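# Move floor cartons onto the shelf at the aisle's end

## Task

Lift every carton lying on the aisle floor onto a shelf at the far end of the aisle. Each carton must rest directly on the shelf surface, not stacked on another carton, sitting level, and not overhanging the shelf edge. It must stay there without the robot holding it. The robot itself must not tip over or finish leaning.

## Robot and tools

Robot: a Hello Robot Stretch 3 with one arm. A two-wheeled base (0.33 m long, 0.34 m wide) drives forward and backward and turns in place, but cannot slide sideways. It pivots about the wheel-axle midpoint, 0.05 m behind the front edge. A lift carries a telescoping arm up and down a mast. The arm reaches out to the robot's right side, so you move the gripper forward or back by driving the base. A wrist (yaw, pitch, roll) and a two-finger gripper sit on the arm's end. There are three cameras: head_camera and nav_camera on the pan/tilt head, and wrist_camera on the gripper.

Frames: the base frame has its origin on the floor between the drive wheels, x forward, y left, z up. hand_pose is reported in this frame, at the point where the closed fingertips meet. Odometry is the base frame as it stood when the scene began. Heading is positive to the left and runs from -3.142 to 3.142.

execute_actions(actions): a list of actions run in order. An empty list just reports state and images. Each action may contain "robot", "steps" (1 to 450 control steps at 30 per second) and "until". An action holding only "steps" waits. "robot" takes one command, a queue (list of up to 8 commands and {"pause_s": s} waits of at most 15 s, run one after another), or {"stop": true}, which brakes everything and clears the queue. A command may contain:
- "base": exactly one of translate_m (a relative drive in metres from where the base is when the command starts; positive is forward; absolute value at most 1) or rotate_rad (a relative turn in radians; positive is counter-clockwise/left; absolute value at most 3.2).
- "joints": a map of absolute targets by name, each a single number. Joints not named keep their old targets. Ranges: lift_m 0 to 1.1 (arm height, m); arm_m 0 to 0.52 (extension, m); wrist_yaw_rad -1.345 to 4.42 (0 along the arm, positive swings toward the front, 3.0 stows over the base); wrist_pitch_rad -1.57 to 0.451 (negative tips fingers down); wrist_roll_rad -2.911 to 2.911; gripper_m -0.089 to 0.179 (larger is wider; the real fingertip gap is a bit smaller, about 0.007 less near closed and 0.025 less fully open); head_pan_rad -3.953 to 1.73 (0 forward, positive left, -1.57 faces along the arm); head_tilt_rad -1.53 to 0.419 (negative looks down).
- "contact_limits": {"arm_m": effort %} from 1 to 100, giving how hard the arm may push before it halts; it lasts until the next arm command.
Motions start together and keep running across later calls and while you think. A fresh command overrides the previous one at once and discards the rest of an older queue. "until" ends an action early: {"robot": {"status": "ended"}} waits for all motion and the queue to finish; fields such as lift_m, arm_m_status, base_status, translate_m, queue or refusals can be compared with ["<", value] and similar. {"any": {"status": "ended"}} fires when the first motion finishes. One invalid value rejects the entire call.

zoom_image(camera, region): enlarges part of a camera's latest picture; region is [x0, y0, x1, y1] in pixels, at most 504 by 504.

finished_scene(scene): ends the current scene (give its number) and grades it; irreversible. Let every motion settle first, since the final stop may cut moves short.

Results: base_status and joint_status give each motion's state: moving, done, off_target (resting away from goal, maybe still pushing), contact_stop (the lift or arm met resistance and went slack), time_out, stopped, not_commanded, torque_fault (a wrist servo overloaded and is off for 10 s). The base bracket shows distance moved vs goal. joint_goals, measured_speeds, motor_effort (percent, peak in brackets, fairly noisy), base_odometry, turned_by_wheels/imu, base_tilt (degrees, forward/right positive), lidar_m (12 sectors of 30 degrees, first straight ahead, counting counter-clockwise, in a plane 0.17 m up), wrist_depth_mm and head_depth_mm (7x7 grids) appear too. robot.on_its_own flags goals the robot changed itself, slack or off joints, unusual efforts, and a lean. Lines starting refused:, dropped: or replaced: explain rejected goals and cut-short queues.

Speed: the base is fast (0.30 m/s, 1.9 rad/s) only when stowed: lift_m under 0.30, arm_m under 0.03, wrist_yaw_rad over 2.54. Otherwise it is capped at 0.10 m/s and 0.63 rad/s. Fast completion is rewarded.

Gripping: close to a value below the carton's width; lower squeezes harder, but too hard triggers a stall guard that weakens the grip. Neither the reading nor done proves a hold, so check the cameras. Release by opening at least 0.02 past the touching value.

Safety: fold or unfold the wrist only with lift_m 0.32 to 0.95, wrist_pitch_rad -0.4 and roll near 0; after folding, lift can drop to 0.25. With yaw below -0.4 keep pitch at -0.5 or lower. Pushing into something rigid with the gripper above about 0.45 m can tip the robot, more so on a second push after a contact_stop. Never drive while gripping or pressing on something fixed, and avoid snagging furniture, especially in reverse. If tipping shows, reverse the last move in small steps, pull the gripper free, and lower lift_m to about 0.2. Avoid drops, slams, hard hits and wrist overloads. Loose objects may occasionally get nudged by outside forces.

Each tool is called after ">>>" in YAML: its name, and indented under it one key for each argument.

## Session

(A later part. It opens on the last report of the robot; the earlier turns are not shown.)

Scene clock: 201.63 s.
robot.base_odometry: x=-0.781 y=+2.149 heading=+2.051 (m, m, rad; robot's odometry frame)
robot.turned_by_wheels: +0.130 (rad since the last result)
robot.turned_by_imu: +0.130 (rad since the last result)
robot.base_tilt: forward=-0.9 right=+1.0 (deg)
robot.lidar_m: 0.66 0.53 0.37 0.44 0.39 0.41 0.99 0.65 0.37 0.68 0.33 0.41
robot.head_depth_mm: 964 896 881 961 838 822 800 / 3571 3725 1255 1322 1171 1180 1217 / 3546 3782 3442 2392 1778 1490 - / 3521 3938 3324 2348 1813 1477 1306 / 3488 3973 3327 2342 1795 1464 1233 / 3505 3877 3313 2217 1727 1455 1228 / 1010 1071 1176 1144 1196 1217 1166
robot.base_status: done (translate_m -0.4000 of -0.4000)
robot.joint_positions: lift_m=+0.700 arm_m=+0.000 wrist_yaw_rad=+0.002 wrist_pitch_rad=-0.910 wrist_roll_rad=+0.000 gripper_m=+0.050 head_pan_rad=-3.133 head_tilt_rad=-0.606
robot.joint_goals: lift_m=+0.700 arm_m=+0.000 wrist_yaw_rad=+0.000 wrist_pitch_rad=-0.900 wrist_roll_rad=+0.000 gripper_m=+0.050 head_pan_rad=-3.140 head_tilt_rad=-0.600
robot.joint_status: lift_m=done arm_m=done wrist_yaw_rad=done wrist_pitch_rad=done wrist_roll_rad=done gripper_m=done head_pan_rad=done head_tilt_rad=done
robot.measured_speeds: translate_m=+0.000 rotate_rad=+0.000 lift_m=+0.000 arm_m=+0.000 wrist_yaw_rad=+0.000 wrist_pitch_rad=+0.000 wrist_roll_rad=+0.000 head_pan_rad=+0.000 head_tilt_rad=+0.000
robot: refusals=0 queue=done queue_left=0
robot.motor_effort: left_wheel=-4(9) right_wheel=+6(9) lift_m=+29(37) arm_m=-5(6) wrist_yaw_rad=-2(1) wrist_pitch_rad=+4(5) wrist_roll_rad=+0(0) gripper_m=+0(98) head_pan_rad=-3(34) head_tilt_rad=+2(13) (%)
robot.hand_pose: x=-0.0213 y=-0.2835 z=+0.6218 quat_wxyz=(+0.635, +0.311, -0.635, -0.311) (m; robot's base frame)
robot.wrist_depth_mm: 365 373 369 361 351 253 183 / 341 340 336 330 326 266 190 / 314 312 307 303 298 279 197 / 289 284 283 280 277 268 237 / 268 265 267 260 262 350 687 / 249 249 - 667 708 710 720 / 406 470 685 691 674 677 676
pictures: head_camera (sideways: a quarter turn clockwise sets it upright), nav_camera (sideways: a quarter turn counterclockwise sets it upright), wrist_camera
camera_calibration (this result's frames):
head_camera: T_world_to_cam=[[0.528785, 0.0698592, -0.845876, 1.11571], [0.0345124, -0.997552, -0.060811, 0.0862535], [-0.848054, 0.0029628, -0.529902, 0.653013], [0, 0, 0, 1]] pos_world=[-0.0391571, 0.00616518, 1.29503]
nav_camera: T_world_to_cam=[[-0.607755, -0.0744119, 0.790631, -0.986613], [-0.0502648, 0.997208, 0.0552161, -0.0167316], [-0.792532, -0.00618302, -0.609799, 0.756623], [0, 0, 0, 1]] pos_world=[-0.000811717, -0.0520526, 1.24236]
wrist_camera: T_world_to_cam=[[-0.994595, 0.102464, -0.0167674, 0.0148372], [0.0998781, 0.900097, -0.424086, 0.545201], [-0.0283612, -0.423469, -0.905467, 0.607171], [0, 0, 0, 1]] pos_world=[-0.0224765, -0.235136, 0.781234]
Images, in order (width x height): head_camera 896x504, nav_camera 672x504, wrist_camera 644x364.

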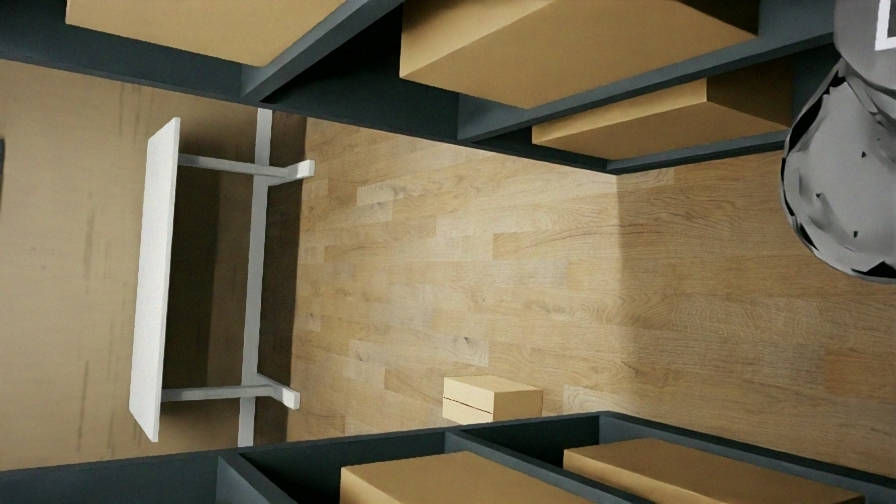

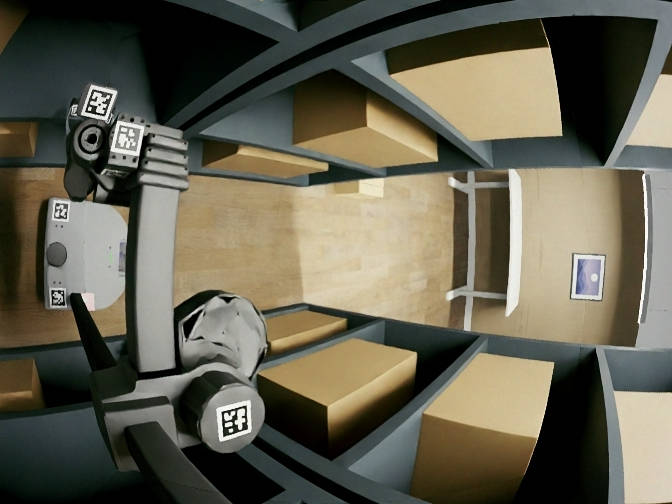

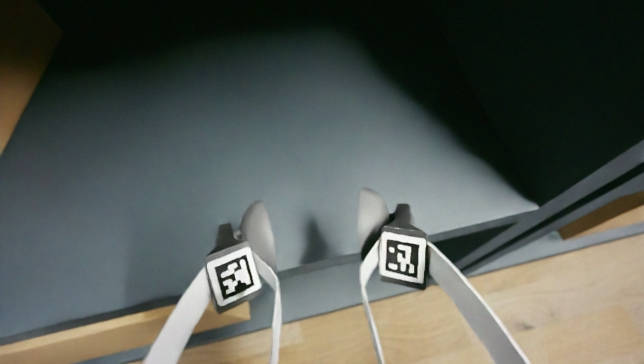

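>>> execute_actions:
  actions:
    - {"robot":[{"base":{"rotate_rad":0.08},"joints":{"wrist_yaw_rad":1.57,"lift_m":0.45}},{"base":{"translate_m":-1.0}}],"steps":450,"until":{"robot":{"status":"ended"}}}

Scene clock: 219.27 s.
robot.base_odometry: x=-0.250 y=+1.302 heading=+2.131 (m, m, rad; robot's odometry frame)
robot.turned_by_wheels: +0.080 (rad since the last result)
robot.turned_by_imu: +0.081 (rad since the last result)
robot.base_tilt: forward=-0.9 right=+0.9 (deg)
robot.lidar_m: 1.21 0.74 0.34 0.33 0.34 2.67 2.69 0.54 0.34 0.32 0.33 0.45
robot.head_depth_mm: 2617 2794 3205 2461 1874 1503 1271 / 2621 2778 3106 2415 1851 1508 1264 / 2642 2820 3114 2407 1826 1482 1247 / 2659 2843 3211 2379 1815 1477 1245 / 2671 2852 3162 2353 1800 1460 1236 / 2688 2839 3007 2306 1759 1447 1225 / 2736 2997 3191 2263 1761 1439 1070
robot.base_status: done (translate_m -1.0000 of -1.0000)
robot.joint_positions: lift_m=+0.450 arm_m=+0.000 wrist_yaw_rad=+1.567 wrist_pitch_rad=-0.910 wrist_roll_rad=+0.000 gripper_m=+0.050 head_pan_rad=-3.133 head_tilt_rad=-0.605
robot.joint_goals: lift_m=+0.450 arm_m=+0.000 wrist_yaw_rad=+1.570 wrist_pitch_rad=-0.900 wrist_roll_rad=+0.000 gripper_m=+0.050 head_pan_rad=-3.140 head_tilt_rad=-0.600
robot.joint_status: lift_m=done arm_m=done wrist_yaw_rad=done wrist_pitch_rad=done wrist_roll_rad=done gripper_m=done head_pan_rad=done head_tilt_rad=done
robot.measured_speeds: translate_m=+0.000 rotate_rad=+0.000 lift_m=+0.000 arm_m=+0.000 wrist_yaw_rad=+0.000 wrist_pitch_rad=+0.000 wrist_roll_rad=+0.000 head_pan_rad=+0.000 head_tilt_rad=+0.000
robot: refusals=0 queue=done queue_left=0
robot.motor_effort: left_wheel=-4(7) right_wheel=+6(12) lift_m=+30(30) arm_m=-5(5) wrist_yaw_rad=+3(4) wrist_pitch_rad=+4(4) wrist_roll_rad=+0(0) gripper_m=-1(1) head_pan_rad=-2(3) head_tilt_rad=+1(2) (%)
robot.hand_pose: x=+0.1169 y=-0.1460 z=+0.3718 quat_wxyz=(+0.670, +0.668, -0.231, +0.228) (m; robot's base frame)
robot.wrist_depth_mm: 647 794 780 748 440 271 261 / 634 716 694 686 456 260 238 / 606 654 647 631 494 270 220 / 577 609 595 586 491 282 206 / 540 558 557 551 445 295 196 / 517 516 - 508 491 294 202 / 487 483 479 485 472 293 208
pictures: head_camera (sideways: a quarter turn clockwise sets it upright), nav_camera (sideways: a quarter turn counterclockwise sets it upright), wrist_camera
camera_calibration (this result's frames):
head_camera: T_world_to_cam=[[0.528678, 0.0698162, -0.845946, 1.1158], [0.034425, -0.997555, -0.0608144, 0.0862585], [-0.848124, 0.00302952, -0.529789, 0.652866], [0, 0, 0, 1]] pos_world=[-0.0391575, 0.00616876, 1.29504]
nav_camera: T_world_to_cam=[[-0.607655, -0.0743627, 0.790712, -0.986719], [-0.0501782, 0.997212, 0.0552216, -0.0167393], [-0.792614, -0.00612081, -0.609693, 0.756486], [0, 0, 0, 1]] pos_world=[-0.000823808, -0.0520522, 1.24236]
wrist_camera: T_world_to_cam=[[-0.108449, -0.993961, -0.0167672, -0.129677], [-0.89948, 0.105294, -0.424086, 0.302325], [0.42329, -0.0309099, -0.905467, 0.44749], [0, 0, 0, 1]] pos_world=[0.0684538, -0.146895, 0.531225]
Images, in order (width x height): head_camera 896x504, nav_camera 672x504, wrist_camera 644x364.

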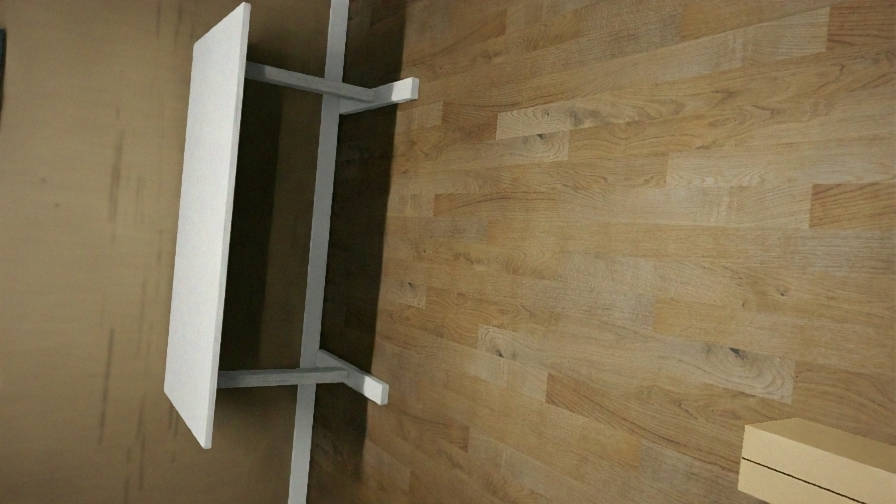

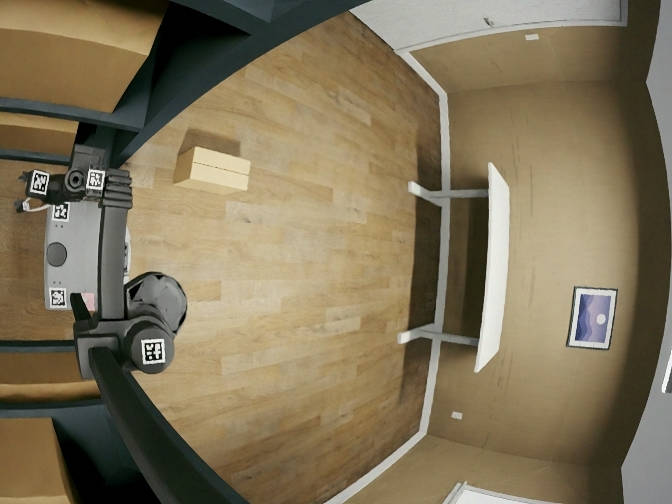

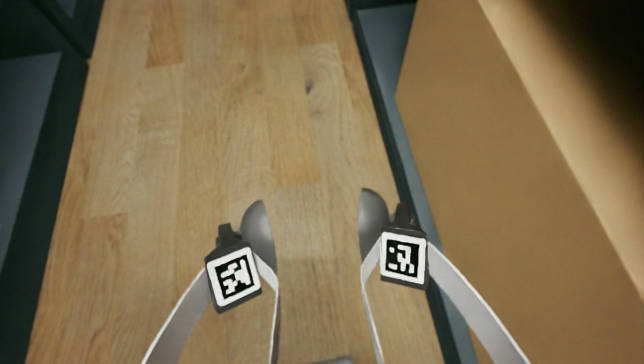

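>>> execute_actions:
  actions:
    - {"robot":[{"base":{"translate_m":-0.74},"joints":{"head_pan_rad":-1.0,"head_tilt_rad":-1.2}},{"joints":{"arm_m":0.19,"gripper_m":0.179,"lift_m":0.36}}],"steps":450,"until":{"robot":{"status":"ended"}}}

Scene clock: 234.77 s.
robot.base_odometry: x=+0.143 y=+0.675 heading=+2.131 (m, m, rad; robot's odometry frame)
robot.turned_by_wheels: +0.000 (rad since the last result)
robot.turned_by_imu: +0.001 (rad since the last result)
robot.base_tilt: forward=-0.8 right=+1.0 (deg)
robot.lidar_m: 1.45 0.62 0.77 1.88 1.96 1.97 2.35 2.00 1.92 0.28 0.29 0.41
robot.head_depth_mm: 1846 1694 1535 1408 1281 1183 1105 / 1891 1696 1529 1405 1278 1210 1105 / 1881 1683 1529 1394 1241 1216 - / 982 1598 1504 1382 1244 1209 - / 815 987 1261 1383 1271 1176 1083 / 722 846 1039 1341 1259 1182 1095 / 638 746 1142 1371 1270 1175 1093
robot.base_status: done (translate_m -0.7400 of -0.7400)
robot.joint_positions: lift_m=+0.360 arm_m=+0.190 wrist_yaw_rad=+1.567 wrist_pitch_rad=-0.910 wrist_roll_rad=+0.000 gripper_m=+0.179 head_pan_rad=-1.007 head_tilt_rad=-1.185
robot.joint_goals: lift_m=+0.360 arm_m=+0.190 wrist_yaw_rad=+1.570 wrist_pitch_rad=-0.900 wrist_roll_rad=+0.000 gripper_m=+0.179 head_pan_rad=-1.000 head_tilt_rad=-1.200
robot.joint_status: lift_m=done arm_m=done wrist_yaw_rad=done wrist_pitch_rad=done wrist_roll_rad=done gripper_m=done head_pan_rad=done head_tilt_rad=done
robot.measured_speeds: translate_m=+0.000 rotate_rad=+0.000 lift_m=+0.000 arm_m=+0.000 wrist_yaw_rad=+0.000 wrist_pitch_rad=+0.000 wrist_roll_rad=+0.000 head_pan_rad=+0.000 head_tilt_rad=+0.000
robot: refusals=0 queue=done queue_left=0
robot.motor_effort: left_wheel=-4(9) right_wheel=+6(7) lift_m=+29(30) arm_m=+5(5) wrist_yaw_rad=+1(3) wrist_pitch_rad=+4(4) wrist_roll_rad=+0(0) gripper_m=+2(98) head_pan_rad=+2(34) head_tilt_rad=-5(24) (%)
robot.hand_pose: x=+0.1169 y=-0.3353 z=+0.2818 quat_wxyz=(+0.670, +0.668, -0.230, +0.228) (m; robot's base frame)
robot.wrist_depth_mm: 665 650 636 534 571 595 605 / 599 593 582 576 565 558 548 / 554 548 527 318 521 518 506 / 507 498 490 294 476 477 475 / 472 469 451 272 444 448 438 / 445 430 422 256 409 411 410 / - 404 395 239 242 391 383
pictures: head_camera (sideways: a quarter turn clockwise sets it upright), nav_camera (sideways: a quarter turn counterclockwise sets it upright), wrist_camera
camera_calibration (this result's frames):
head_camera: T_world_to_cam=[[-0.539575, 0.730968, -0.417785, 0.564409], [0.813924, 0.579808, -0.0367454, 0.0501305], [0.215375, -0.359872, -0.907803, 1.13795], [0, 0, 0, 1]] pos_world=[0.0186515, -0.0321136, 1.27068]
nav_camera: T_world_to_cam=[[0.562002, -0.759196, 0.328291, -0.3914], [-0.808341, -0.588248, 0.0234353, 0.0292982], [0.175325, -0.278542, -0.944286, 1.18558], [0, 0, 0, 1]] pos_world=[0.0357888, 0.0503195, 1.24733]
wrist_camera: T_world_to_cam=[[-0.107689, -0.994043, -0.0167672, -0.319402], [-0.89956, 0.104607, -0.424086, 0.283863], [0.423314, -0.0305863, -0.905467, 0.360255], [0, 0, 0, 1]] pos_world=[0.0684551, -0.336174, 0.441226]
Images, in order (width x height): head_camera 896x504, nav_camera 672x504, wrist_camera 644x364.

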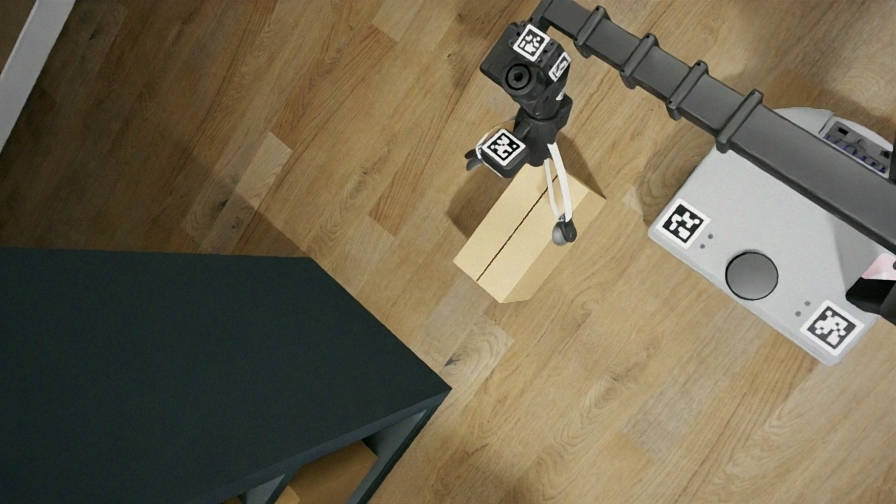

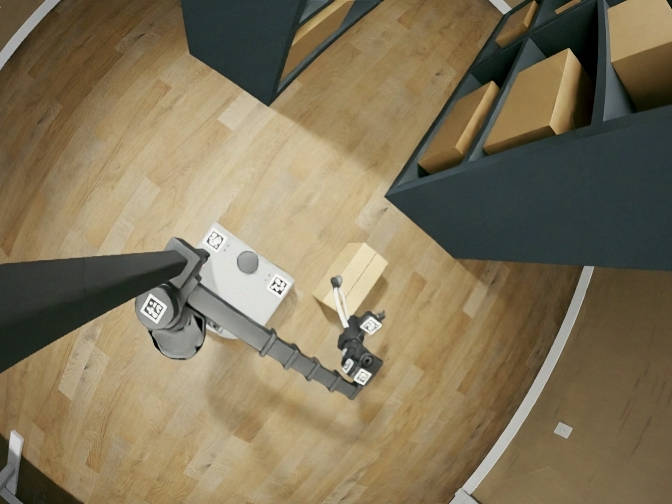

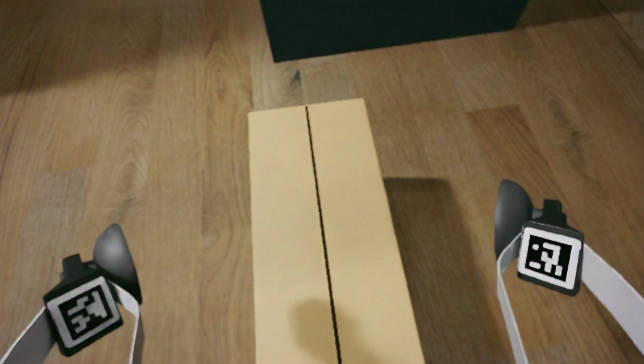

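>>> execute_actions:
  actions:
    - {"robot":[{"base":{"translate_m":0.045},"joints":{"arm_m":0.2}},{"joints":{"lift_m":0.222}},{"joints":{"gripper_m":0.085}},{"pause_s":1},{"joints":{"lift_m":0.45}},{"joints":{"arm_m":0.0,"head_pan_rad":0,"head_tilt_rad":-0.6},"base":{"rotate_rad":-0.1}}],"steps":450,"until":{"robot":{"status":"ended"}}}

Scene clock: 248.67 s.
robot.base_odometry: x=+0.119 y=+0.713 heading=+2.031 (m, m, rad; robot's odometry frame)
robot.turned_by_wheels: -0.100 (rad since the last result)
robot.turned_by_imu: -0.101 (rad since the last result)
robot.base_tilt: forward=-0.9 right=+1.0 (deg)
robot.lidar_m: 0.90 0.59 0.64 1.88 1.91 2.44 2.02 2.04 2.00 1.88 0.79 0.58
robot.head_depth_mm: 959 790 811 887 790 774 920 / 1147 1085 1412 1050 1030 1100 1004 / 1953 2173 1906 1687 1688 1421 1236 / 2010 2206 2470 2377 1806 1479 1242 / 2010 2193 2479 2323 1814 1467 1241 / 1971 2157 2343 2147 1748 1458 1225 / 1188 1249 1370 1333 1573 1339 1191
robot.base_status: done (rotate_rad -0.0998 of -0.1000)
robot.joint_positions: lift_m=+0.450 arm_m=+0.000 wrist_yaw_rad=+1.573 wrist_pitch_rad=-0.914 wrist_roll_rad=-0.003 gripper_m=+0.097 head_pan_rad=-0.007 head_tilt_rad=-0.606
robot.joint_goals: lift_m=+0.450 arm_m=+0.000 wrist_yaw_rad=+1.570 wrist_pitch_rad=-0.900 wrist_roll_rad=+0.000 gripper_m=+0.095 head_pan_rad=+0.000 head_tilt_rad=-0.600
robot.joint_status: lift_m=done arm_m=done wrist_yaw_rad=done wrist_pitch_rad=done wrist_roll_rad=done gripper_m=done head_pan_rad=done head_tilt_rad=done
robot.measured_speeds: translate_m=+0.000 rotate_rad=+0.000 lift_m=+0.000 arm_m=+0.000 wrist_yaw_rad=+0.000 wrist_pitch_rad=+0.000 wrist_roll_rad=+0.000 head_pan_rad=+0.000 head_tilt_rad=+0.000
robot: refusals=0 queue=done queue_left=0
robot.on_its_own: gripper_m is held at +0.095, not at your +0.085, by its stall guard, which is not easing now
robot.motor_effort: left_wheel=+2(7) right_wheel=-4(20) lift_m=+39(41) arm_m=-5(6) wrist_yaw_rad=-2(5) wrist_pitch_rad=+6(7) wrist_roll_rad=+1(2) gripper_m=-23(100) head_pan_rad=+3(35) head_tilt_rad=+2(20) (%)
robot.hand_pose: x=+0.1159 y=-0.1453 z=+0.3709 quat_wxyz=(+0.670, +0.669, -0.226, +0.229) (m; robot's base frame)
robot.wrist_depth_mm: 735 775 184 182 540 615 710 / 685 702 170 168 173 673 659 / 630 647 158 156 157 615 613 / 597 600 147 146 145 568 563 / 561 553 137 136 136 540 522 / 524 - 130 129 128 486 494 / 495 485 122 121 121 459 461
pictures: head_camera (sideways: a quarter turn clockwise sets it upright), nav_camera (sideways: a quarter turn counterclockwise sets it upright), wrist_camera
camera_calibration (this result's frames):
head_camera: T_world_to_cam=[[-0.530316, -0.0614382, -0.845571, 1.12177], [-0.0186801, 0.997975, -0.0607961, 0.0865586], [0.847594, -0.0164458, -0.53039, 0.643305], [0, 0, 0, 1]] pos_world=[0.0512494, -0.00688404, 1.295]
nav_camera: T_world_to_cam=[[0.609316, 0.0647348, 0.79028, -0.99358], [0.0344328, -0.997882, 0.0551921, -0.017217], [0.792179, -0.00641794, -0.610255, 0.74755], [0, 0, 0, 1]] pos_world=[0.0138044, 0.0519364, 1.24235]
wrist_camera: T_world_to_cam=[[-0.100179, -0.994865, -0.0144474, -0.130958], [-0.902122, 0.096946, -0.42045, 0.298772], [0.419691, -0.029087, -0.907201, 0.448402], [0, 0, 0, 1]] pos_world=[0.0682192, -0.146208, 0.530518]
Images, in order (width x height): head_camera 896x504, nav_camera 672x504, wrist_camera 644x364.

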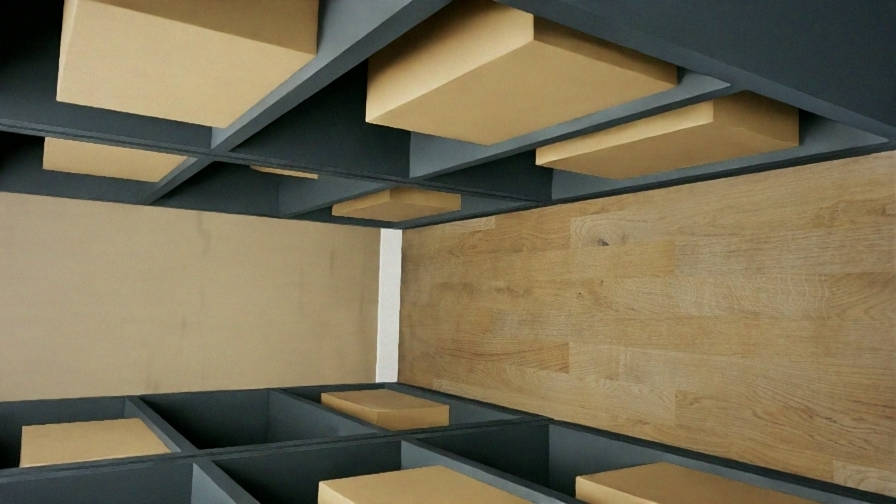

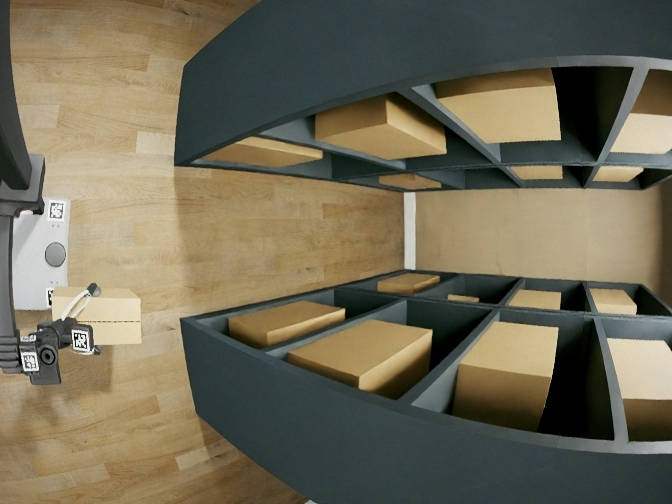

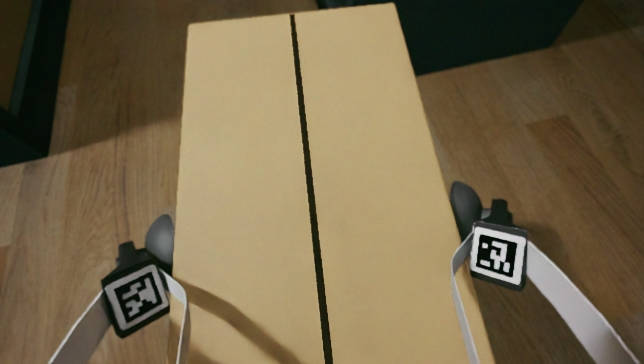

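>>> execute_actions:
  actions:
    - {"robot":[{"base":{"rotate_rad":0.4}},{"base":{"translate_m":0.3}},{"base":{"rotate_rad":-0.34}},{"pause_s":0.2}],"steps":450,"until":{"robot":{"status":"ended"}}}

Scene clock: 261.07 s.
robot.base_odometry: x=-0.108 y=+0.909 heading=+2.091 (m, m, rad; robot's odometry frame)
robot.turned_by_wheels: +0.060 (rad since the last result)
robot.turned_by_imu: +0.058 (rad since the last result)
robot.base_tilt: forward=-0.9 right=+1.0 (deg)
robot.lidar_m: 1.11 0.32 0.30 0.70 1.84 2.44 2.27 2.35 2.07 1.96 0.44 0.58
robot.head_depth_mm: 1413 1200 1136 1232 1138 1104 1015 / 1727 1875 2000 1788 1530 1458 1241 / 1754 1917 2152 2321 1855 1490 1252 / 1755 1951 2153 2343 1829 1478 1244 / 1732 1913 2142 2238 1804 1465 1242 / 1083 1045 1140 1242 1426 1390 1205 / 883 949 765 891 843 859 925
robot.base_status: done (rotate_rad -0.3398 of -0.3400)
robot.joint_positions: lift_m=+0.450 arm_m=+0.000 wrist_yaw_rad=+1.573 wrist_pitch_rad=-0.914 wrist_roll_rad=-0.003 gripper_m=+0.097 head_pan_rad=-0.007 head_tilt_rad=-0.605
robot.joint_goals: lift_m=+0.450 arm_m=+0.000 wrist_yaw_rad=+1.570 wrist_pitch_rad=-0.900 wrist_roll_rad=+0.000 gripper_m=+0.095 head_pan_rad=+0.000 head_tilt_rad=-0.600
robot.joint_status: lift_m=done arm_m=done wrist_yaw_rad=done wrist_pitch_rad=done wrist_roll_rad=done gripper_m=done head_pan_rad=done head_tilt_rad=done
robot.measured_speeds: translate_m=+0.000 rotate_rad=+0.000 lift_m=+0.000 arm_m=+0.000 wrist_yaw_rad=+0.000 wrist_pitch_rad=+0.000 wrist_roll_rad=+0.000 head_pan_rad=+0.000 head_tilt_rad=+0.000
robot: refusals=0 queue=done queue_left=0
robot.on_its_own: gripper_m is held at +0.095, not at your +0.085, by its stall guard, which is not easing now
robot.motor_effort: left_wheel=+3(8) right_wheel=-4(12) lift_m=+38(38) arm_m=-5(5) wrist_yaw_rad=-2(2) wrist_pitch_rad=+6(6) wrist_roll_rad=+1(1) gripper_m=-24(24) head_pan_rad=+2(3) head_tilt_rad=+2(2) (%)
robot.hand_pose: x=+0.1159 y=-0.1453 z=+0.3708 quat_wxyz=(+0.670, +0.669, -0.226, +0.229) (m; robot's base frame)
robot.wrist_depth_mm: 561 751 184 182 510 451 244 / 548 687 170 168 173 530 271 / 526 640 158 156 158 382 342 / 498 593 147 146 145 446 511 / 475 556 138 137 135 542 527 / 498 - 130 129 128 483 495 / 496 479 122 122 121 461 466
pictures: head_camera (sideways: a quarter turn clockwise sets it upright), nav_camera (sideways: a quarter turn counterclockwise sets it upright), wrist_camera
camera_calibration (this result's frames):
head_camera: T_world_to_cam=[[-0.529751, -0.0614831, -0.845922, 1.12223], [-0.0187168, 0.997974, -0.0608133, 0.0865812], [0.847947, -0.0163829, -0.529828, 0.642571], [0, 0, 0, 1]] pos_world=[0.0512545, -0.00688059, 1.29503]
nav_camera: T_world_to_cam=[[0.608787, 0.0647856, 0.790684, -0.994103], [0.0344732, -0.997879, 0.0552197, -0.0172532], [0.792584, -0.00635967, -0.609729, 0.746864], [0, 0, 0, 1]] pos_world=[0.0138398, 0.0519367, 1.24236]
wrist_camera: T_world_to_cam=[[-0.10018, -0.994865, -0.0144422, -0.130963], [-0.902142, 0.0969456, -0.420406, 0.298746], [0.419647, -0.0290871, -0.907221, 0.448413], [0, 0, 0, 1]] pos_world=[0.0682164, -0.146209, 0.530513]
Images, in order (width x height): head_camera 896x504, nav_camera 672x504, wrist_camera 644x364.

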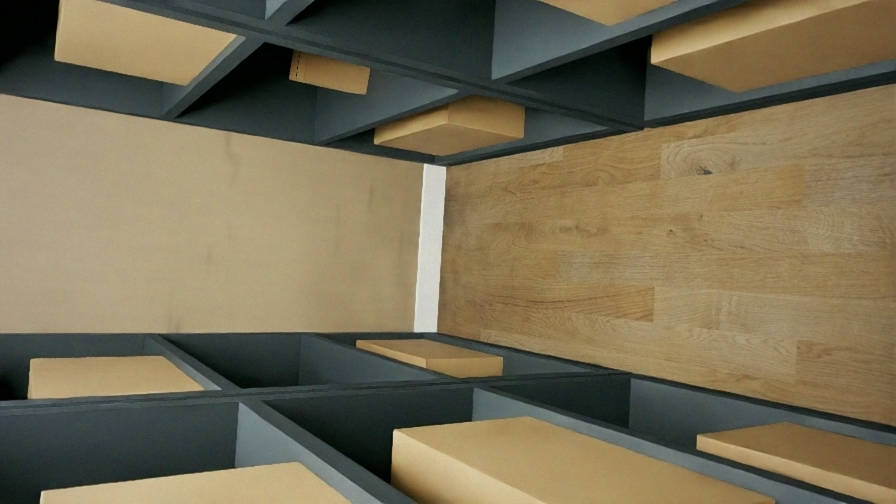

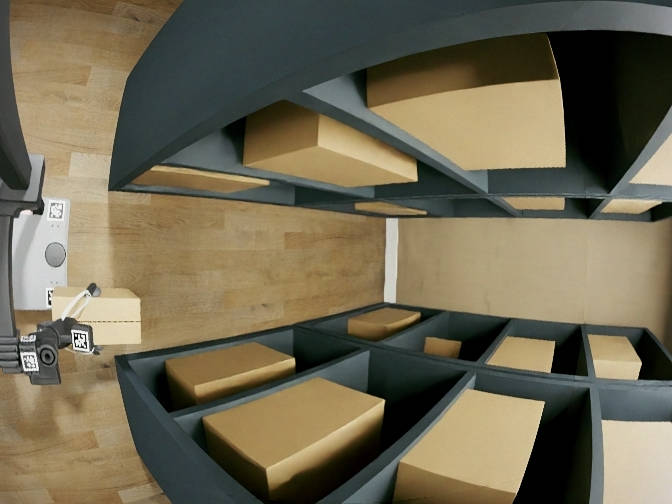

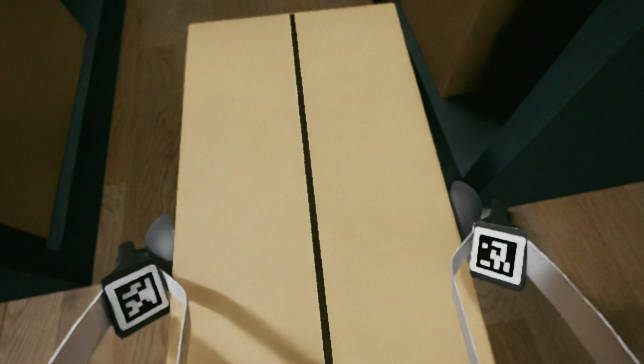

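>>> execute_actions:
  actions:
    - {"robot":[{"base":{"translate_m":1.0},"joints":{"lift_m":0.77}}],"steps":450,"until":{"robot":{"status":"ended"}}}
    - {"robot":[{"base":{"translate_m":0.35},"joints":{"head_pan_rad":-1.6,"head_tilt_rad":-0.8}}],"steps":450,"until":{"robot":{"status":"ended"}}}

Scene clock: 280.17 s.
robot.base_odometry: x=-0.779 y=+2.081 heading=+2.091 (m, m, rad; robot's odometry frame)
robot.turned_by_wheels: +0.000 (rad since the last result)
robot.turned_by_imu: -0.005 (rad since the last result)
robot.base_tilt: forward=-0.8 right=+0.9 (deg)
robot.lidar_m: 0.71 0.45 0.37 0.73 0.34 0.38 1.00 0.62 0.37 0.57 0.39 0.47
robot.head_depth_mm: - 319 462 430 506 640 - / - 306 356 419 634 641 - / - 306 355 416 888 811 - / - 306 356 412 899 800 - / - 306 355 412 895 763 1127 / - 306 355 413 888 761 - / - 306 355 412 861 754 494
robot.base_status: done (translate_m +0.3500 of +0.3500)
robot.joint_positions: lift_m=+0.770 arm_m=+0.000 wrist_yaw_rad=+1.573 wrist_pitch_rad=-0.915 wrist_roll_rad=-0.003 gripper_m=+0.097 head_pan_rad=-1.593 head_tilt_rad=-0.790
robot.joint_goals: lift_m=+0.770 arm_m=+0.000 wrist_yaw_rad=+1.570 wrist_pitch_rad=-0.900 wrist_roll_rad=+0.000 gripper_m=+0.095 head_pan_rad=-1.600 head_tilt_rad=-0.800
robot.joint_status: lift_m=done arm_m=done wrist_yaw_rad=done wrist_pitch_rad=done wrist_roll_rad=done gripper_m=done head_pan_rad=done head_tilt_rad=done
robot.measured_speeds: translate_m=+0.000 rotate_rad=+0.000 lift_m=+0.000 arm_m=+0.000 wrist_yaw_rad=+0.000 wrist_pitch_rad=+0.000 wrist_roll_rad=+0.000 head_pan_rad=+0.000 head_tilt_rad=+0.000
robot: refusals=0 queue=done queue_left=0
robot.on_its_own: gripper_m is held at +0.095, not at your +0.085, by its stall guard, which is not easing now
robot.motor_effort: left_wheel=+3(8) right_wheel=-5(6) lift_m=+38(39) arm_m=-5(5) wrist_yaw_rad=-3(3) wrist_pitch_rad=+6(6) wrist_roll_rad=+1(1) gripper_m=-23(22) head_pan_rad=-3(33) head_tilt_rad=-3(15) (%)
robot.hand_pose: x=+0.1158 y=-0.1453 z=+0.6908 quat_wxyz=(+0.670, +0.669, -0.226, +0.229) (m; robot's base frame)
robot.wrist_depth_mm: 620 665 184 181 438 392 322 / 672 785 170 168 172 393 376 / 628 890 157 156 158 374 370 / 594 849 147 146 145 346 340 / 563 724 138 137 136 325 320 / 564 - 130 129 128 299 301 / 701 709 122 122 121 291 281
pictures: head_camera (sideways: a quarter turn clockwise sets it upright), nav_camera (sideways: a quarter turn counterclockwise sets it upright), wrist_camera
camera_calibration (this result's frames):
head_camera: T_world_to_cam=[[-0.0502749, 0.676702, -0.734538, 0.974102], [0.998379, 0.0144164, -0.0550521, 0.0728625], [-0.0266645, -0.736115, -0.676331, 0.838491], [0, 0, 0, 1]] pos_world=[-0.00141358, -0.0430012, 1.28662]
nav_camera: T_world_to_cam=[[0.0526423, -0.744316, 0.66575, -0.827886], [-0.998493, -0.0288801, 0.0466647, 0.000197842], [-0.0155063, -0.667203, -0.744714, 0.927366], [0, 0, 0, 1]] pos_world=[0.0581593, 0.0025389, 1.24178]
wrist_camera: T_world_to_cam=[[-0.10019, -0.994864, -0.014378, -0.1264], [-0.902407, 0.0969461, -0.419838, 0.432756], [0.419075, -0.0290886, -0.907485, 0.738955], [0, 0, 0, 1]] pos_world=[0.0681798, -0.14621, 0.85046]
Images, in order (width x height): head_camera 896x504, nav_camera 672x504, wrist_camera 644x364.

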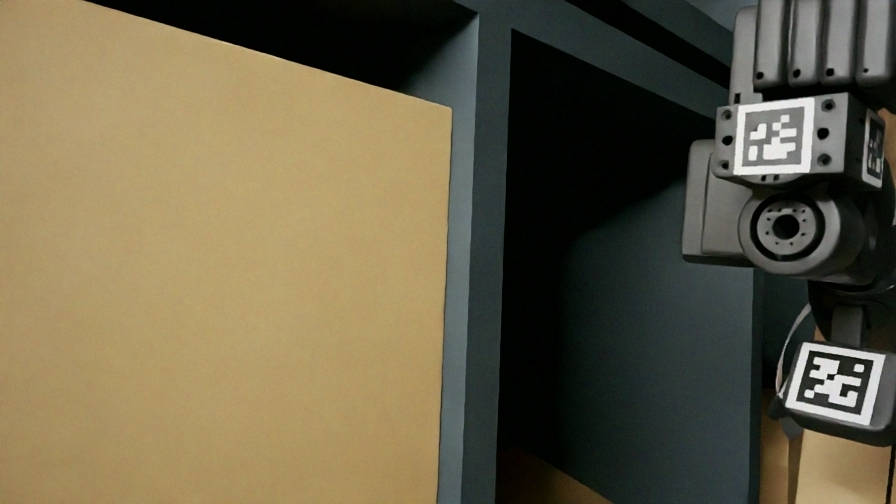

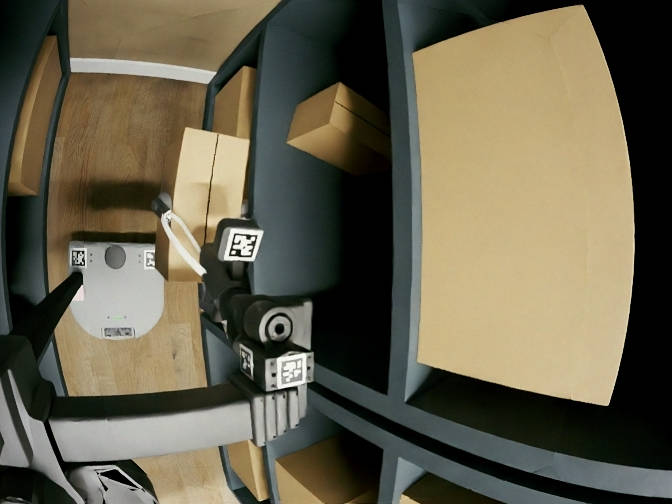

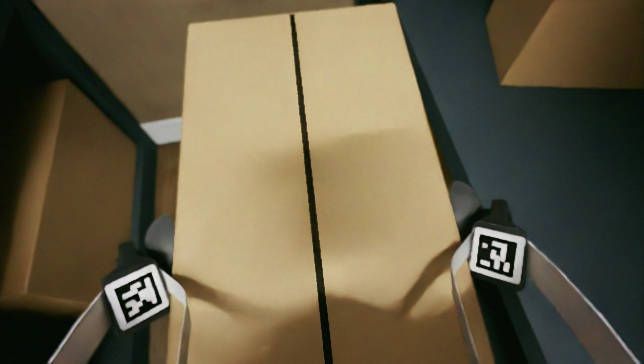

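>>> execute_actions:
  actions:
    - {"robot":[{"base":{"translate_m":0.02}},{"joints":{"arm_m":0.15}},{"joints":{"wrist_yaw_rad":0.0}},{"joints":{"arm_m":0.19},"contact_limits":{"arm_m":25}},{"pause_s":0.3}],"steps":450,"until":{"robot":{"status":"ended"}}}

Scene clock: 293.43 s.
robot.base_odometry: x=-0.789 y=+2.098 heading=+2.091 (m, m, rad; robot's odometry frame)
robot.turned_by_wheels: +0.000 (rad since the last result)
robot.turned_by_imu: +0.002 (rad since the last result)
robot.base_tilt: forward=-0.9 right=+0.8 (deg)
robot.lidar_m: 0.70 0.45 0.36 0.73 0.34 0.38 1.01 0.63 0.38 0.63 0.38 0.47
robot.head_depth_mm: 284 309 460 436 503 - - / 284 309 359 416 - 747 929 / 284 309 358 416 - 741 1085 / 284 309 358 415 685 633 1087 / 284 309 359 416 883 743 1082 / 284 309 359 417 892 759 1069 / 284 310 358 414 844 774 1002
robot.base_status: done (translate_m +0.0200 of +0.0200)
robot.joint_positions: lift_m=+0.770 arm_m=+0.160 wrist_yaw_rad=+0.003 wrist_pitch_rad=-0.915 wrist_roll_rad=-0.003 gripper_m=+0.097 head_pan_rad=-1.593 head_tilt_rad=-0.791
robot.joint_goals: lift_m=+0.770 arm_m=+0.161 wrist_yaw_rad=+0.000 wrist_pitch_rad=-0.900 wrist_roll_rad=+0.000 gripper_m=+0.095 head_pan_rad=-1.600 head_tilt_rad=-0.800
robot.joint_status: lift_m=done arm_m=contact_stop wrist_yaw_rad=done wrist_pitch_rad=done wrist_roll_rad=done gripper_m=done head_pan_rad=done head_tilt_rad=done
robot.measured_speeds: translate_m=+0.000 rotate_rad=+0.001 lift_m=+0.000 arm_m=-0.011 wrist_yaw_rad=+0.000 wrist_pitch_rad=+0.000 wrist_roll_rad=+0.000 head_pan_rad=+0.000 head_tilt_rad=-0.024
robot: refusals=0 queue=dropped queue_left=0
robot.on_its_own: gripper_m is held at +0.095, not at your +0.085, by its stall guard, which is not easing now; arm_m is slack since a contact_stop, until your next command for it (your +0.190 is given up)
robot.motor_effort: left_wheel=-2(7) right_wheel=+0(7) lift_m=+40(40) arm_m=+11(29) wrist_yaw_rad=-3(5) wrist_pitch_rad=+6(7) wrist_roll_rad=+2(2) gripper_m=-24(23) head_pan_rad=-3(3) head_tilt_rad=-3(3) (%)
robot.contact_limits: arm_m 25 (drawing in: default 30, maximum 49; extending or still: default 41, maximum 66)
robot.hand_pose: x=-0.0212 y=-0.4426 z=+0.6907 quat_wxyz=(+0.636, +0.314, -0.633, -0.311) (m; robot's base frame)
robot.wrist_depth_mm: 379 402 185 183 289 212 150 / 426 429 170 168 172 221 155 / 391 394 157 156 158 232 160 / 354 364 147 145 145 234 165 / 336 340 138 137 135 219 171 / 322 - 130 128 128 246 169 / 301 290 122 122 121 244 194
pictures: head_camera (sideways: a quarter turn clockwise sets it upright), nav_camera (sideways: a quarter turn counterclockwise sets it upright), wrist_camera
dropped: robot: command 3 of its queue: arm_m: contact_stop
camera_calibration (this result's frames):
head_camera: T_world_to_cam=[[-0.0500347, 0.677468, -0.733848, 0.973201], [0.998385, 0.014143, -0.0550147, 0.0728138], [-0.0268919, -0.735416, -0.677082, 0.83947], [0, 0, 0, 1]] pos_world=[-0.00142742, -0.0429831, 1.28658]
nav_camera: T_world_to_cam=[[0.0523813, -0.745012, 0.664991, -0.826895], [-0.998504, -0.0285981, 0.0466126, 0.00026576], [-0.0157095, -0.666438, -0.745395, 0.928252], [0, 0, 0, 1]] pos_world=[0.0581615, 0.00258307, 1.24178]
wrist_camera: T_world_to_cam=[[-0.994982, 0.0990101, -0.0143998, 0.0292664], [0.0958811, 0.902459, -0.41997, 0.715693], [-0.028586, -0.419243, -0.907424, 0.605466], [0, 0, 0, 1]] pos_world=[-0.0221941, -0.394944, 0.850405]
Images, in order (width x height): head_camera 896x504, nav_camera 672x504, wrist_camera 644x364.

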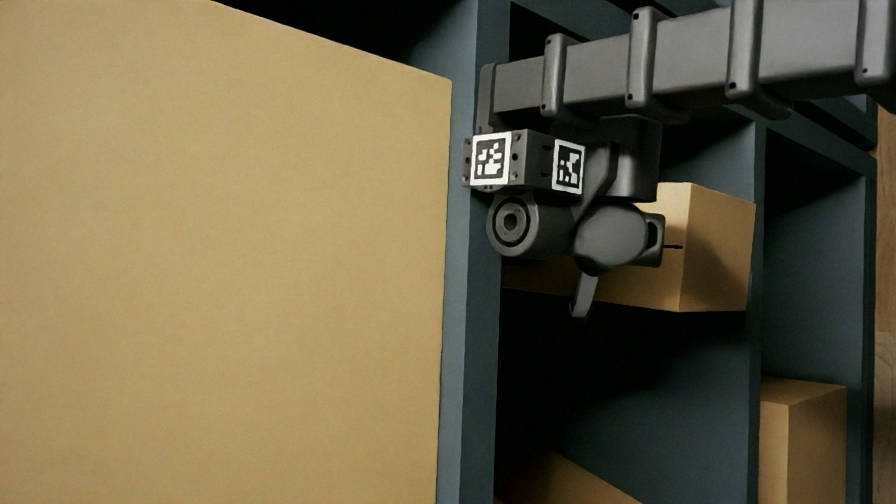

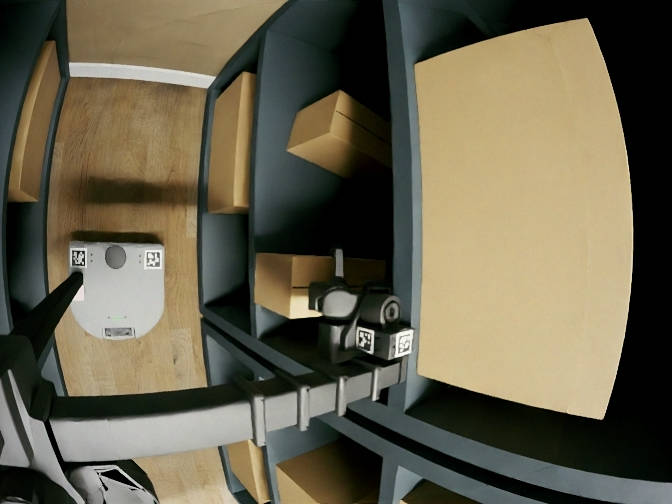

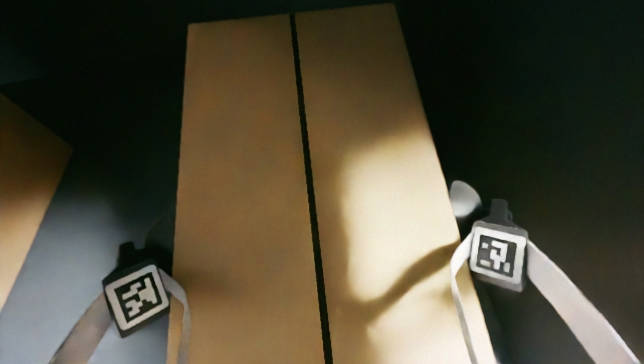

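>>> execute_actions:
  actions:
    - {"robot":[{"joints":{"arm_m":0.14}},{"base":{"translate_m":0.05}},{"joints":{"lift_m":0.758}}],"steps":450,"until":{"robot":{"status":"ended"}}}
    - {"robot":[{"joints":{"gripper_m":0.14}},{"joints":{"lift_m":0.765}},{"joints":{"arm_m":0.0}},{"joints":{"gripper_m":0.05,"lift_m":0.70}},{"joints":{"arm_m":0.11},"contact_limits":{"arm_m":30}},{"joints":{"arm_m":0.0}}],"steps":450,"until":{"robot":{"status":"ended"}}}

Scene clock: 304.63 s.
robot.base_odometry: x=-0.814 y=+2.141 heading=+2.091 (m, m, rad; robot's odometry frame)
robot.turned_by_wheels: +0.000 (rad since the last result)
robot.turned_by_imu: -0.005 (rad since the last result)
robot.base_tilt: forward=-0.8 right=+0.9 (deg)
robot.lidar_m: 0.65 0.46 0.34 0.45 0.37 0.38 1.00 0.68 0.40 0.49 0.36 0.46
robot.head_depth_mm: - 304 353 415 628 662 - / - 303 352 414 868 779 - / - 303 352 415 904 617 - / - 303 352 411 900 607 - / - 303 352 408 894 758 550 / - 302 352 407 881 757 988 / - 303 351 407 754 753 990
robot.base_status: done (translate_m +0.0500 of +0.0500)
robot.joint_positions: lift_m=+0.750 arm_m=+0.000 wrist_yaw_rad=+0.002 wrist_pitch_rad=-0.890 wrist_roll_rad=-0.003 gripper_m=+0.053 head_pan_rad=-1.593 head_tilt_rad=-0.791
robot.joint_goals: lift_m=+0.750 arm_m=+0.000 wrist_yaw_rad=+0.000 wrist_pitch_rad=-0.900 wrist_roll_rad=+0.000 gripper_m=+0.050 head_pan_rad=-1.600 head_tilt_rad=-0.800
robot.joint_status: lift_m=contact_stop arm_m=done wrist_yaw_rad=done wrist_pitch_rad=done wrist_roll_rad=done gripper_m=done head_pan_rad=done head_tilt_rad=done
robot.measured_speeds: translate_m=+0.000 rotate_rad=+0.000 lift_m=+0.000 arm_m=+0.000 wrist_yaw_rad=+0.000 wrist_pitch_rad=+0.000 wrist_roll_rad=+0.000 head_pan_rad=+0.000 head_tilt_rad=+0.000
robot: refusals=0 queue=dropped queue_left=0
robot.on_its_own: lift_m is slack since a contact_stop, until your next command for it (your +0.700 is given up)
robot.motor_effort: left_wheel=+1(4) right_wheel=-1(6) lift_m=+33(40) arm_m=+2(13) wrist_yaw_rad=-2(3) wrist_pitch_rad=-5(25) wrist_roll_rad=+2(2) gripper_m=-46(100) head_pan_rad=-3(3) head_tilt_rad=-3(3) (%)
robot.hand_pose: x=-0.0213 y=-0.2874 z=+0.6745 quat_wxyz=(+0.640, +0.306, -0.637, -0.304) (m; robot's base frame)
robot.wrist_depth_mm: 341 460 166 166 371 292 209 / 343 410 157 156 160 305 215 / 343 377 149 149 150 318 228 / 342 349 142 142 141 322 290 / 324 321 136 135 135 399 689 / 307 301 130 129 129 750 763 / 501 693 124 124 124 714 720
pictures: head_camera (sideways: a quarter turn clockwise sets it upright), nav_camera (sideways: a quarter turn counterclockwise sets it upright), wrist_camera
dropped: robot: command 3 of its queue: lift_m: contact_stop
camera_calibration (this result's frames):
head_camera: T_world_to_cam=[[-0.0499223, 0.677666, -0.733674, 0.972973], [0.998388, 0.0139979, -0.0550053, 0.0728015], [-0.0270054, -0.735237, -0.677272, 0.839718], [0, 0, 0, 1]] pos_world=[-0.00143419, -0.0429779, 1.28657]
nav_camera: T_world_to_cam=[[0.0522585, -0.745192, 0.664799, -0.826644], [-0.998508, -0.0284508, 0.0465994, 0.000282951], [-0.0158115, -0.666243, -0.745567, 0.928477], [0, 0, 0, 1]] pos_world=[0.0581623, 0.00259027, 1.24178]
wrist_camera: T_world_to_cam=[[-0.994913, 0.0993703, -0.0165563, 0.0150732], [0.0964169, 0.891639, -0.442361, 0.580902], [-0.0291952, -0.441706, -0.896684, 0.642123], [0, 0, 0, 1]] pos_world=[-0.0222653, -0.235823, 0.832999]
Images, in order (width x height): head_camera 896x504, nav_camera 672x504, wrist_camera 644x364.

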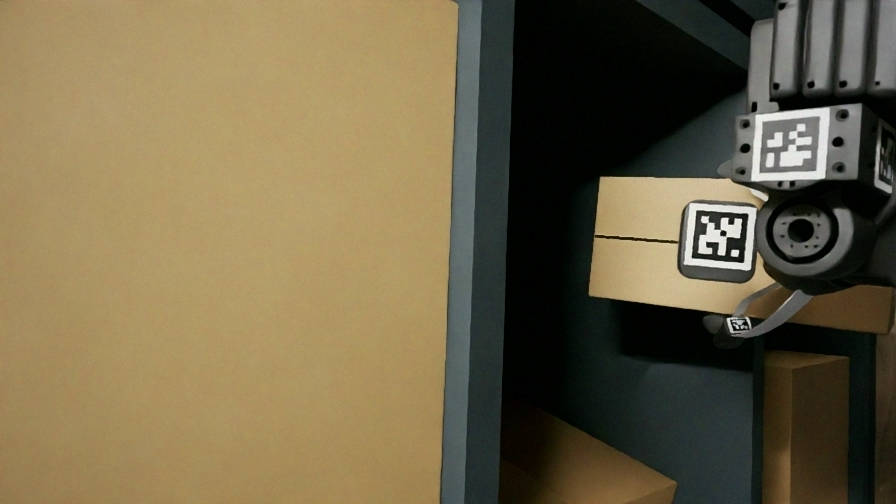

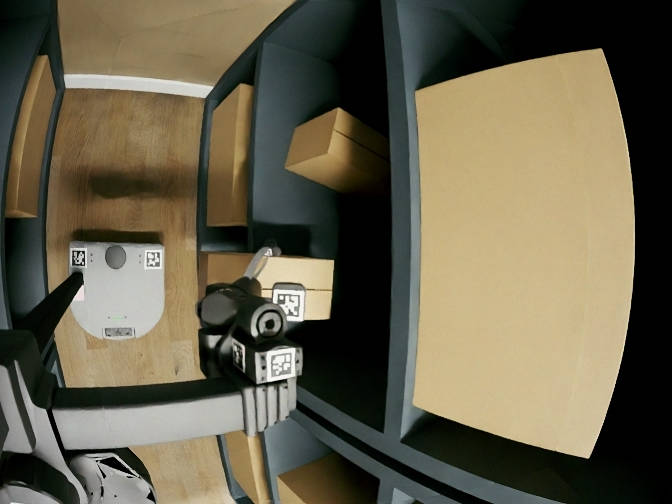

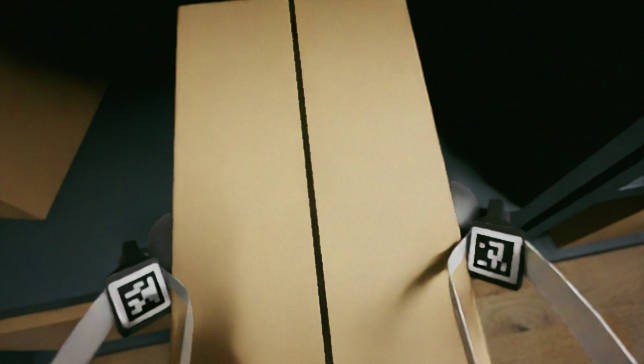

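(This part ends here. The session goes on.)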